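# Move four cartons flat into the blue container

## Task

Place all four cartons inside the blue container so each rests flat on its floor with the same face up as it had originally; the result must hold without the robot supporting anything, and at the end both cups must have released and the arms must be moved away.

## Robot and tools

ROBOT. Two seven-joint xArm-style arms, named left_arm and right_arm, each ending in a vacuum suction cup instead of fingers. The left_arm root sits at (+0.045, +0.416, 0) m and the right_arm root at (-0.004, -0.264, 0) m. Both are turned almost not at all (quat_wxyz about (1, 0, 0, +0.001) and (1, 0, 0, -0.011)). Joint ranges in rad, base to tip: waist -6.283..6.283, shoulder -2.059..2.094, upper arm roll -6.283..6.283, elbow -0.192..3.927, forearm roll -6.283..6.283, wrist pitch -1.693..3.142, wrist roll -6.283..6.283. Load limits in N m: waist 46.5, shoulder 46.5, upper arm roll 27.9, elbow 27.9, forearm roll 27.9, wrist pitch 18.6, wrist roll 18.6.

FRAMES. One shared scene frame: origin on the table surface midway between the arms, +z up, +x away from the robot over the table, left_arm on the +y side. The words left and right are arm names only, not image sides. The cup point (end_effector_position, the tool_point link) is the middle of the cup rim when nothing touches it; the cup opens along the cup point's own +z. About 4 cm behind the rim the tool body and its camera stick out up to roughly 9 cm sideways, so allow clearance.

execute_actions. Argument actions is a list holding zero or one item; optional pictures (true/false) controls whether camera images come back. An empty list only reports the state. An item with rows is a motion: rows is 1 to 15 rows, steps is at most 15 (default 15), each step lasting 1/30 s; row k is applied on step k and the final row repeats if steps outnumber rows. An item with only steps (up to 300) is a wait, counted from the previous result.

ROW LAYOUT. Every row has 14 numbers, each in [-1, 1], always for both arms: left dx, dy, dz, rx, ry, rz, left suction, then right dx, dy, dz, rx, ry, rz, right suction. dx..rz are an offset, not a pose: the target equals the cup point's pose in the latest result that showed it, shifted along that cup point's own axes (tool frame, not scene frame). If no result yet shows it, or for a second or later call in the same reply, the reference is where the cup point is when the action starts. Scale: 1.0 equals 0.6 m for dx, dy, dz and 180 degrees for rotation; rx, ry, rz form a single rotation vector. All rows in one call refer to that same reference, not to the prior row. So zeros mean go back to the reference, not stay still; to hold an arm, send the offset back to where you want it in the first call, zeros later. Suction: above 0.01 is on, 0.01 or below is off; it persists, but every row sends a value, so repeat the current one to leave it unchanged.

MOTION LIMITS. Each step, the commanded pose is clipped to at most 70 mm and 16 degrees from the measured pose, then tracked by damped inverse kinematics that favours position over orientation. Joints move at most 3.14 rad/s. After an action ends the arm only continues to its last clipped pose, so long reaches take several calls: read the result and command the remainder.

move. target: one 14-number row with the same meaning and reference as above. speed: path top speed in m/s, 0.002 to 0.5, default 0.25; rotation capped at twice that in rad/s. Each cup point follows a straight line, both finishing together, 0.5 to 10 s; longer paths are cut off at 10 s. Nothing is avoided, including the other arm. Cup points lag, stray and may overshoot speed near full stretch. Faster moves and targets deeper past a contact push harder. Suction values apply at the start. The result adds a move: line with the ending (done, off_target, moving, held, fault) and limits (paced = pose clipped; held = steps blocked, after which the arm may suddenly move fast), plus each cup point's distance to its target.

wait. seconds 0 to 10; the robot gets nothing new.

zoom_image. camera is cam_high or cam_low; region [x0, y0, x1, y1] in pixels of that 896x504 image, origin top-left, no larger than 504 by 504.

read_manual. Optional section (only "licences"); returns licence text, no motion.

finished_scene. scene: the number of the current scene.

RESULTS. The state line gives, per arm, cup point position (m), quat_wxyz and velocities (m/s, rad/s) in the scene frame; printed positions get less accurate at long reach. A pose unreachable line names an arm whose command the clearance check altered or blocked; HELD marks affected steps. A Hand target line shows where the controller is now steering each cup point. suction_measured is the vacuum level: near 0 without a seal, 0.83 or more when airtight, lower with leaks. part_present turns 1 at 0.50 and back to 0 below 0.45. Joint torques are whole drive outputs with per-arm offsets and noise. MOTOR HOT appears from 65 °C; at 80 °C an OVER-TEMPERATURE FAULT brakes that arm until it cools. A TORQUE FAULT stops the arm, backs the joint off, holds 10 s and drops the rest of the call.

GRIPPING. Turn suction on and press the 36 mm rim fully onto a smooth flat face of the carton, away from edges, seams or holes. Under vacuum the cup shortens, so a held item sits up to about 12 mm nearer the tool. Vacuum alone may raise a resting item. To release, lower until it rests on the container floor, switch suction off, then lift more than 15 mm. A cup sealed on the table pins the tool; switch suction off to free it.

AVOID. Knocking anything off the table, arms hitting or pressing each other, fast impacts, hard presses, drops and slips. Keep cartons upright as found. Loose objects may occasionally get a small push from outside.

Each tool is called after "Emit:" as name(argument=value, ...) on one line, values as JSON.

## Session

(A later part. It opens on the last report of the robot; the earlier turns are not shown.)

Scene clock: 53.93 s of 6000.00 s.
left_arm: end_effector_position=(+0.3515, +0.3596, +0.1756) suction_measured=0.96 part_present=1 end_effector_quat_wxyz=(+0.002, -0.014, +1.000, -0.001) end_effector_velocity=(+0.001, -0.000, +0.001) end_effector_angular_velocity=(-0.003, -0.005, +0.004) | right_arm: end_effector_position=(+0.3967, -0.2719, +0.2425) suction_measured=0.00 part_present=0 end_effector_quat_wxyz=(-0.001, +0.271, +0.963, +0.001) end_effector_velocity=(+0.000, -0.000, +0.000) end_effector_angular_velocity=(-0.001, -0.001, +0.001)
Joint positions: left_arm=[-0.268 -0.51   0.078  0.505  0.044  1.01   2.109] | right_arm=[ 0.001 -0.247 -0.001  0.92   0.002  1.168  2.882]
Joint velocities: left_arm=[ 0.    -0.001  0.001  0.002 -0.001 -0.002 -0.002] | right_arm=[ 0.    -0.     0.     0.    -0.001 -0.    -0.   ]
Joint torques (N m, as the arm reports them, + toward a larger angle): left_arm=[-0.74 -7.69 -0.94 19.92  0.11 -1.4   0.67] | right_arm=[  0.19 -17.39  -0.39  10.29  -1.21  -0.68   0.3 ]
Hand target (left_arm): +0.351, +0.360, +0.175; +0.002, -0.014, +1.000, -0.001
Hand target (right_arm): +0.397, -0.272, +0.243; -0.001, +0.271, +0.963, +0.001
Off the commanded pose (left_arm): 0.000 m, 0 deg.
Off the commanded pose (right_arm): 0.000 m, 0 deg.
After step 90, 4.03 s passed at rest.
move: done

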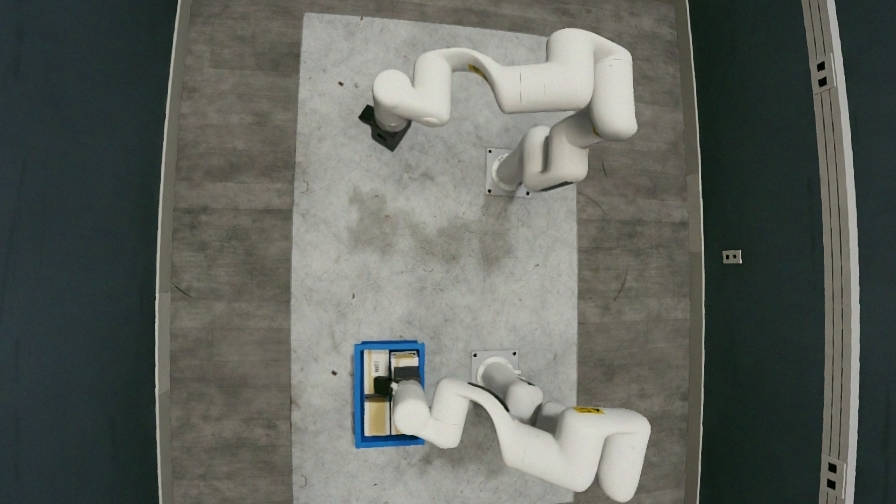

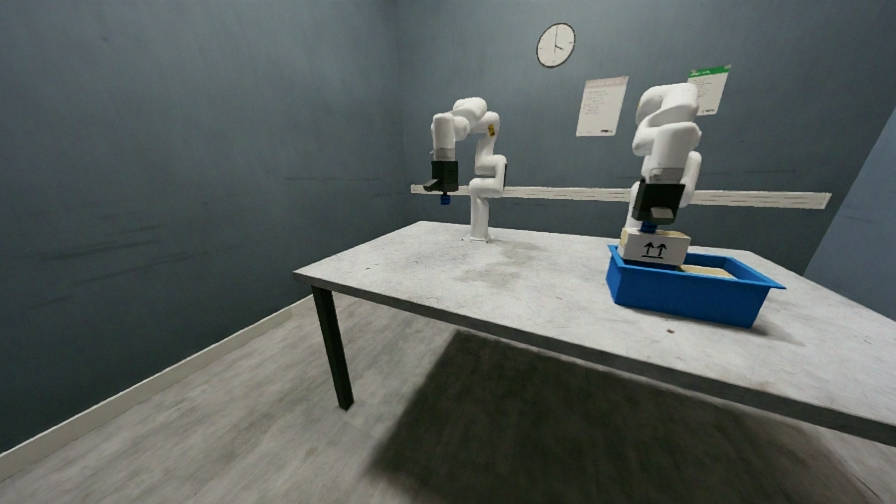

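Emit:
move(target=[-0.002,-0.005,0.01,0,0,0,1,0,0,0,0,0,0,0], speed=0.03)

Emit:
move(target=[0,0,0.06,0,0,0,1,0,0,0,0,0,0,0], speed=0.025)

Emit:
zoom_image(camera="cam_low", region=[590, 200, 750, 310])

Scene clock: 57.40 s of 6000.00 s.
left_arm: end_effector_position=(+0.3528, +0.3566, +0.1696) suction_measured=0.96 part_present=1 end_effector_quat_wxyz=(+0.002, -0.014, +1.000, -0.001) end_effector_velocity=(+0.001, +0.000, +0.001) end_effector_angular_velocity=(+0.001, -0.005, +0.001) | right_arm: end_effector_position=(+0.3967, -0.2719, +0.2425) suction_measured=0.00 part_present=0 end_effector_quat_wxyz=(-0.001, +0.271, +0.963, +0.001) end_effector_velocity=(-0.000, +0.000, -0.001) end_effector_angular_velocity=(+0.001, +0.001, -0.001)
Joint positions: left_arm=[-0.271 -0.494  0.074  0.499  0.041  0.987  2.103] | right_arm=[ 0.001 -0.247 -0.001  0.92   0.002  1.168  2.882]
Joint velocities: left_arm=[ 0.    -0.001  0.001  0.002  0.003 -0.002 -0.001] | right_arm=[ 0.     0.     0.    -0.001  0.001 -0.001  0.001]
Joint torques (N m, as the arm reports them, + toward a larger angle): left_arm=[-0.62 -8.47 -0.63 19.54  0.3  -1.23  1.04] | right_arm=[  0.45 -17.7   -0.17  10.41  -1.18  -0.65   0.41]
Hand target (left_arm): +0.353, +0.357, +0.170; +0.002, -0.014, +1.000, -0.001
Hand target (right_arm): +0.397, -0.272, +0.243; -0.001, +0.271, +0.963, +0.001
Off the commanded pose (left_arm): 0.000 m, 0 deg.
Off the commanded pose (right_arm): 0.000 m, 0 deg.
move: done

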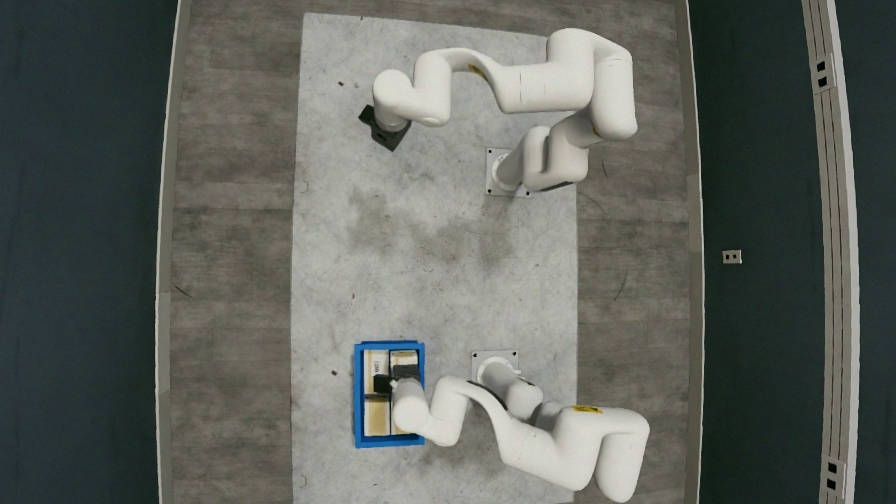

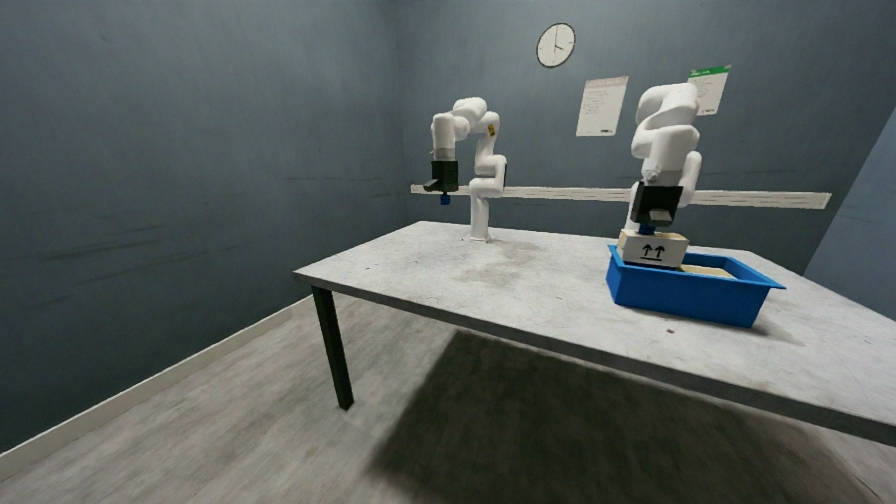

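Scene clock: 59.10 s of 6000.00 s.
left_arm: end_effector_position=(+0.3530, +0.3565, +0.1337) suction_measured=0.96 part_present=1 end_effector_quat_wxyz=(+0.002, -0.014, +1.000, -0.001) end_effector_velocity=(+0.002, -0.000, +0.002) end_effector_angular_velocity=(-0.001, -0.006, +0.001) | right_arm: end_effector_position=(+0.3967, -0.2719, +0.2425) suction_measured=0.00 part_present=0 end_effector_quat_wxyz=(-0.001, +0.271, +0.963, +0.001) end_effector_velocity=(-0.000, -0.000, -0.000) end_effector_angular_velocity=(-0.001, +0.001, -0.001)
Joint positions: left_arm=[-0.271 -0.428  0.078  0.435  0.042  0.857  2.104] | right_arm=[ 0.001 -0.247 -0.001  0.92   0.002  1.168  2.882]
Joint velocities: left_arm=[-0.    -0.001 -0.     0.003  0.    -0.002 -0.001] | right_arm=[ 0.    -0.    -0.    -0.001 -0.001 -0.     0.002]
Joint torques (N m, as the arm reports them, + toward a larger angle): left_arm=[-0.52 -9.51 -0.19 19.08  0.19 -1.3   0.95] | right_arm=[  0.43 -17.87  -0.17  10.47  -0.9   -0.77   0.52]
Hand target (left_arm): +0.353, +0.357, +0.134; +0.002, -0.014, +1.000, -0.001
Hand target (right_arm): +0.397, -0.272, +0.243; -0.001, +0.271, +0.963, +0.001
Off the commanded pose (left_arm): 0.000 m, 0 deg.
Off the commanded pose (right_arm): 0.000 m, 0 deg.
move: done

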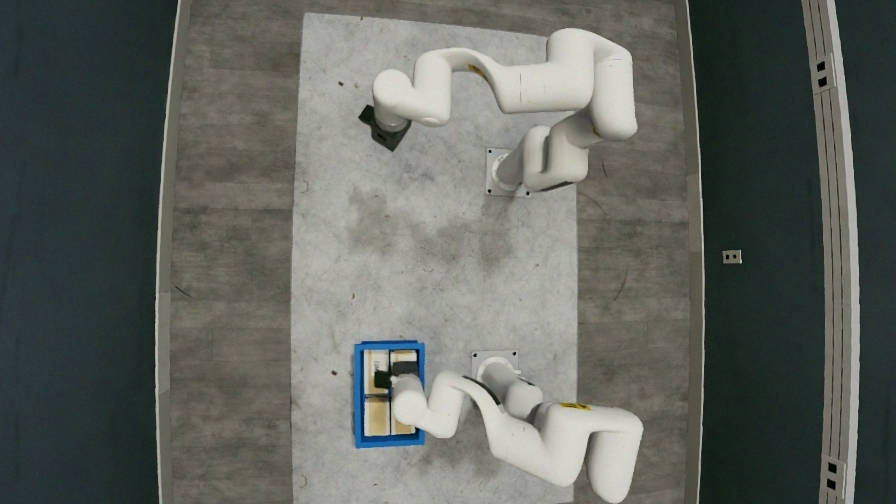

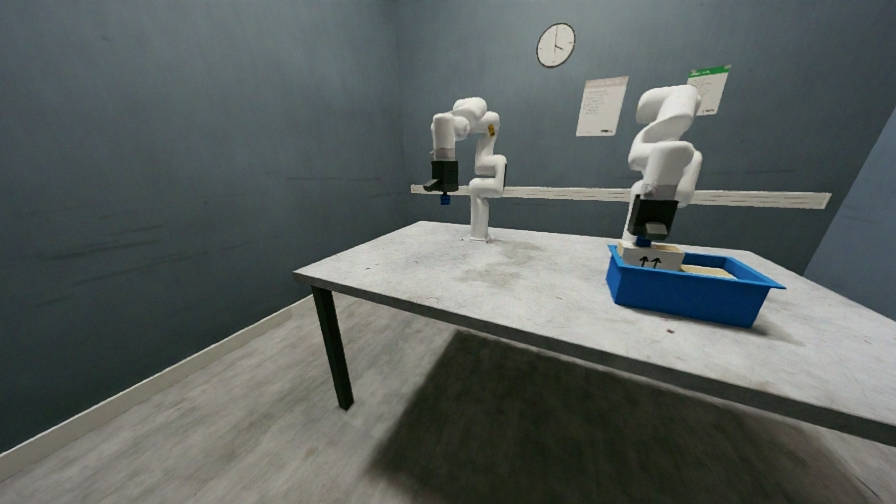

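Region (590, 200, 750, 310) of cam_low's 896x504 image, scaled by 3.150, with more detail than that image has; it fills the top 346 rows of this view, and the rest is white.

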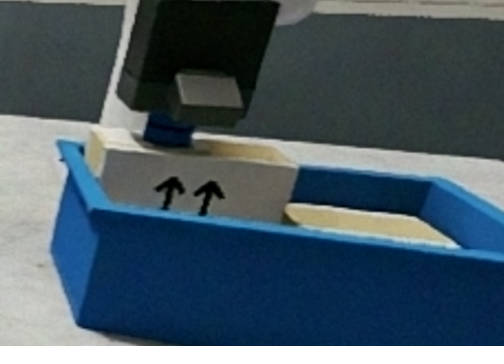

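Rest height should be about .077.

Emit:
move(target=[0,0,0.094,0,0,0,1,0,0,0,0,0,0,0], speed=0.035)

Scene clock: 62.30 s of 6000.00 s.
left_arm: end_effector_position=(+0.3550, +0.3562, +0.0792) suction_measured=0.96 part_present=1 end_effector_quat_wxyz=(+0.005, -0.014, +1.000, -0.001) end_effector_velocity=(-0.000, -0.000, -0.001) end_effector_angular_velocity=(+0.000, -0.000, +0.001) | right_arm: end_effector_position=(+0.3967, -0.2719, +0.2425) suction_measured=0.00 part_present=0 end_effector_quat_wxyz=(-0.001, +0.271, +0.963, +0.001) end_effector_velocity=(+0.000, -0.000, +0.000) end_effector_angular_velocity=(-0.002, -0.001, +0.001)
Joint positions: left_arm=[-0.274 -0.281  0.086  0.366  0.039  0.636  2.109] | right_arm=[ 0.001 -0.247 -0.001  0.92   0.002  1.168  2.882]
Joint velocities: left_arm=[-0.     0.003 -0.001 -0.002  0.    -0.004 -0.002] | right_arm=[-0.    -0.     0.     0.    -0.002 -0.    -0.   ]
Joint torques (N m, as the arm reports them, + toward a larger angle): left_arm=[-0.41 -3.15 -0.33 10.75 -0.24 -1.57  0.88] | right_arm=[  0.69 -17.64  -0.06  10.37  -1.26  -0.68   0.41]
Hand target (left_arm): +0.353, +0.357, +0.077; +0.002, -0.014, +1.000, -0.001
Hand target (right_arm): +0.397, -0.272, +0.243; -0.001, +0.271, +0.963, +0.001
Off the commanded pose (left_arm): 0.003 m, 0 deg.
Off the commanded pose (right_arm): 0.000 m, 0 deg.
move: done

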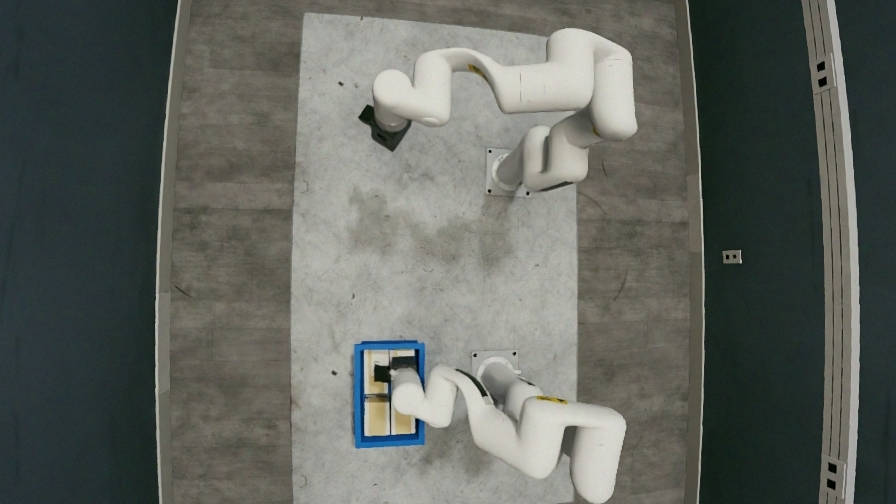

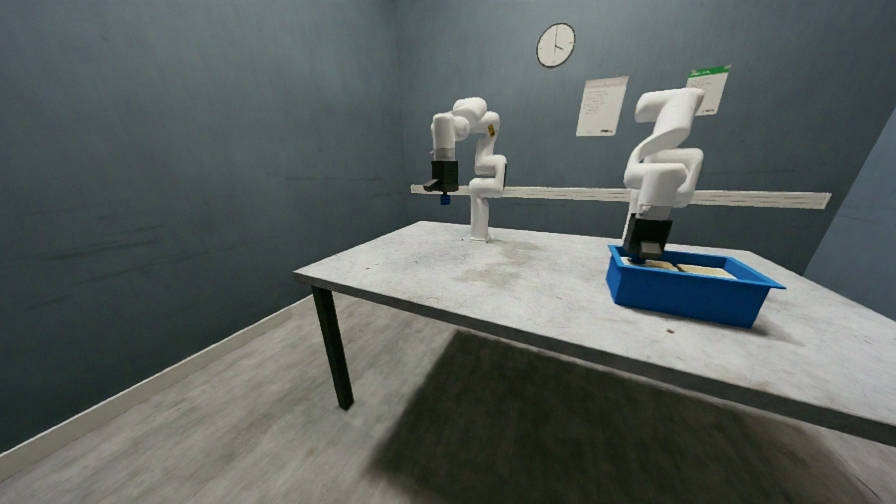

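Emit:
execute_actions(actions=[{"rows":[[0,0,-0.004,0,0,0,0,0,0,0,0,0,0,0]],"steps":7}], pictures=false)

Emit:
move(target=[0,0,-0.15,0,0,0,0,0,0,0,0,0,0,0], speed=0.2)

Emit:
move(target=[0.15,-0.33,-0.1,0,0,0,0,0,0,0,0,0,0,0], speed=0.4)

Scene clock: 65.20 s of 6000.00 s.
left_arm: end_effector_position=(+0.3537, +0.3562, +0.0794) suction_measured=0.01 part_present=0 end_effector_quat_wxyz=(+0.003, -0.014, +1.000, -0.001) end_effector_velocity=(-0.003, +0.001, +0.002) end_effector_angular_velocity=(+0.000, +0.007, +0.002) | right_arm: end_effector_position=(+0.3967, -0.2719, +0.2425) suction_measured=0.00 part_present=0 end_effector_quat_wxyz=(-0.001, +0.271, +0.963, +0.001) end_effector_velocity=(+0.000, -0.000, +0.000) end_effector_angular_velocity=(-0.001, -0.001, -0.002)
Joint positions: left_arm=[-0.274 -0.284  0.085  0.366  0.039  0.643  2.108] | right_arm=[ 0.001 -0.247 -0.001  0.92   0.002  1.168  2.882]
Joint velocities: left_arm=[ 0.001 -0.013 -0.    -0.002 -0.001  0.018 -0.001] | right_arm=[ 0.    -0.     0.     0.    -0.001 -0.     0.002]
Joint torques (N m, as the arm reports them, + toward a larger angle): left_arm=[ 0.46 -3.55  0.01  6.91  0.39  0.98  0.73] | right_arm=[  0.27 -17.46  -0.22  10.43  -1.05  -0.87   0.6 ]
Hand target (left_arm): +0.355, +0.356, +0.082; +0.005, -0.014, +1.000, -0.001
Hand target (right_arm): +0.397, -0.272, +0.243; -0.001, +0.271, +0.963, +0.001
Off the commanded pose (left_arm): 0.003 m, 0 deg.
Off the commanded pose (right_arm): 0.000 m, 0 deg.
Steps of this call (steps 1 to 80: nothing new was sent; steps 81 to 87: all 7 steps of this action). Readings (end_effector_position | what the end effector reports):
81: left_arm (+0.3545, +0.3563, +0.0783) | right_arm (+0.3967, -0.2719, +0.2425) | left_arm suction_measured=0.73 part_present=1 | right_arm suction_measured=0.00 part_present=0
82: left_arm (+0.3545, +0.3563, +0.0789) | right_arm (+0.3967, -0.2719, +0.2425) | left_arm suction_measured=0.29 part_present=0 | right_arm suction_measured=0.00 part_present=0
84: left_arm (+0.3542, +0.3563, +0.0793) | right_arm (+0.3967, -0.2719, +0.2425) | left_arm suction_measured=0.01 part_present=0 | right_arm suction_measured=0.00 part_present=0
87: the state above

Scene clock: 66.33 s of 6000.00 s.
left_arm: end_effector_position=(+0.3532, +0.3565, +0.1699) suction_measured=0.01 part_present=0 end_effector_quat_wxyz=(+0.003, -0.014, +1.000, -0.001) end_effector_velocity=(+0.003, -0.001, +0.005) end_effector_angular_velocity=(-0.003, -0.012, +0.000) | right_arm: end_effector_position=(+0.3967, -0.2719, +0.2425) suction_measured=0.00 part_present=0 end_effector_quat_wxyz=(-0.001, +0.271, +0.963, +0.001) end_effector_velocity=(-0.000, +0.000, -0.000) end_effector_angular_velocity=(+0.000, +0.001, +0.001)
Joint positions: left_arm=[-0.272 -0.494  0.074  0.5    0.041  0.987  2.103] | right_arm=[ 0.001 -0.247 -0.001  0.92   0.002  1.168  2.882]
Joint velocities: left_arm=[-0.    -0.004 -0.     0.008  0.    -0.    -0.   ] | right_arm=[-0.     0.     0.    -0.     0.     0.001 -0.001]
Joint torques (N m, as the arm reports them, + toward a larger angle): left_arm=[-0.49 -7.89 -0.57 18.62  0.28 -1.17  0.75] | right_arm=[  0.07 -17.74  -0.26  10.58  -1.25  -0.91   0.46]
Hand target (left_arm): +0.354, +0.356, +0.171; +0.004, -0.014, +1.000, -0.001
Hand target (right_arm): +0.397, -0.272, +0.243; -0.001, +0.271, +0.963, +0.001
Off the commanded pose (left_arm): 0.001 m, 0 deg.
Off the commanded pose (right_arm): 0.000 m, 0 deg.
move: done

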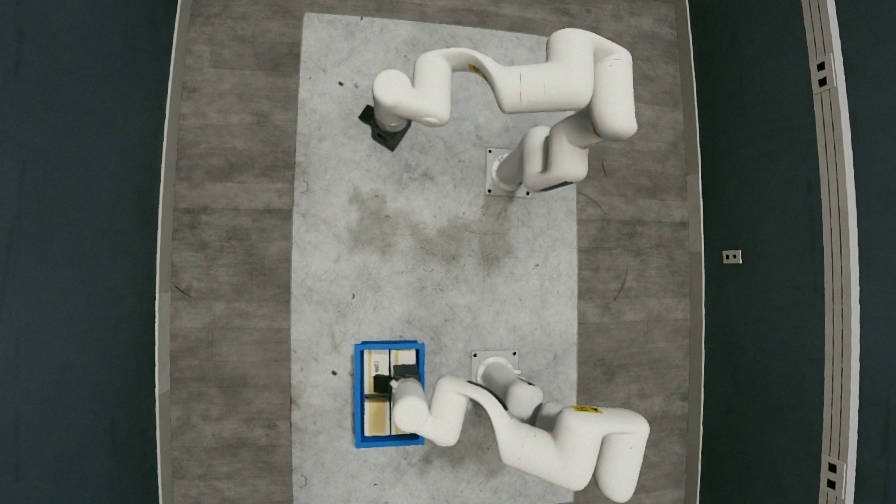

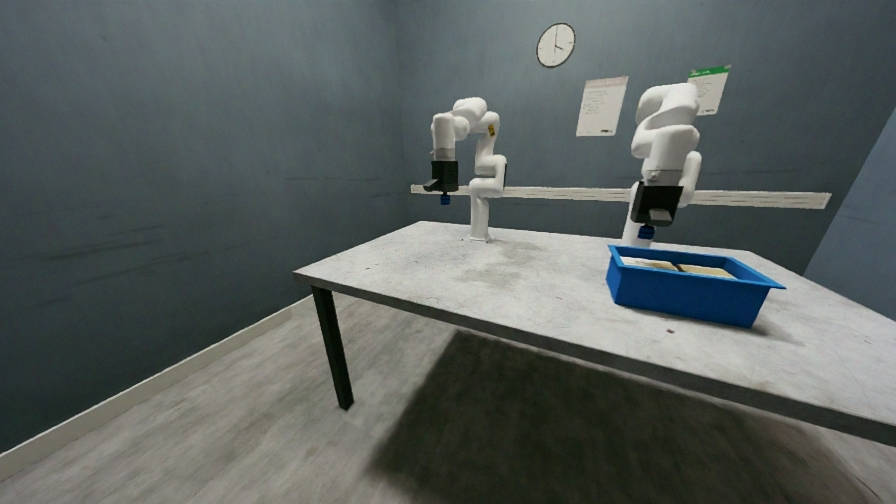

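Scene clock: 67.40 s of 6000.00 s.
left_arm: end_effector_position=(+0.2685, +0.1564, +0.2297) suction_measured=0.01 part_present=0 end_effector_quat_wxyz=(+0.002, -0.015, +1.000, -0.002) end_effector_velocity=(-0.002, -0.005, +0.003) end_effector_angular_velocity=(-0.003, -0.008, -0.011) | right_arm: end_effector_position=(+0.3967, -0.2719, +0.2425) suction_measured=0.00 part_present=0 end_effector_quat_wxyz=(-0.001, +0.271, +0.963, +0.001) end_effector_velocity=(-0.000, +0.000, +0.000) end_effector_angular_velocity=(+0.001, -0.000, -0.002)
Joint positions: left_arm=[-0.517 -0.468 -0.302  0.714 -0.146  1.163  1.599] | right_arm=[ 0.001 -0.247 -0.001  0.92   0.002  1.168  2.882]
Joint velocities: left_arm=[-0.007 -0.002 -0.008  0.007 -0.     0.001 -0.003] | right_arm=[ 0.    -0.     0.    -0.     0.001  0.     0.001]
Joint torques (N m, as the arm reports them, + toward a larger angle): left_arm=[ 0.   -7.38  2.53 18.47  0.14 -1.27  0.58] | right_arm=[  0.07 -17.71  -0.31  10.31  -1.15  -0.67   0.44]
Hand target (left_arm): +0.268, +0.156, +0.230; +0.002, -0.014, +1.000, -0.002
Hand target (right_arm): +0.397, -0.272, +0.243; -0.001, +0.271, +0.963, +0.001
Off the commanded pose (left_arm): 0.000 m, 0 deg.
Off the commanded pose (right_arm): 0.000 m, 0 deg.
move: done

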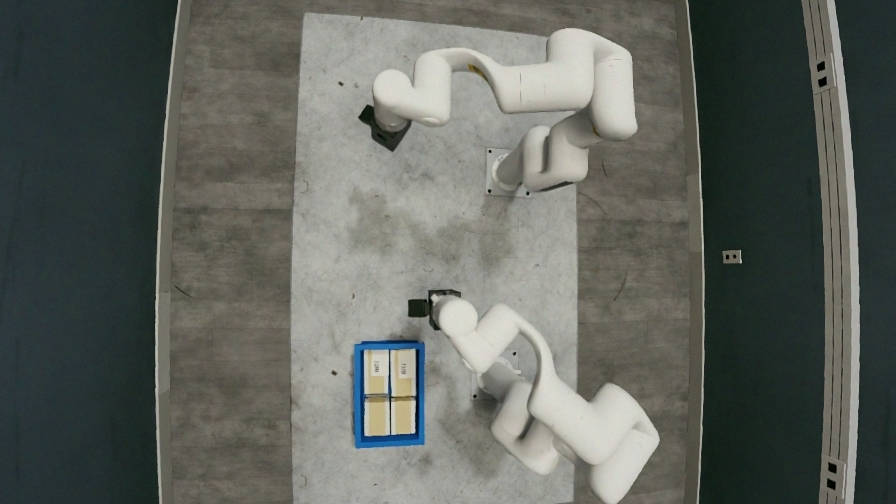

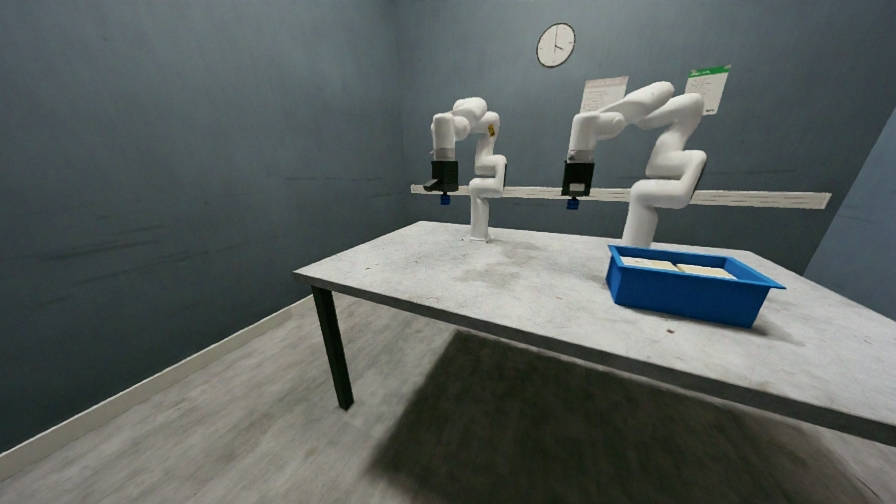

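Emit:
finished_scene(scene=2)

The scene is finished: the task was done.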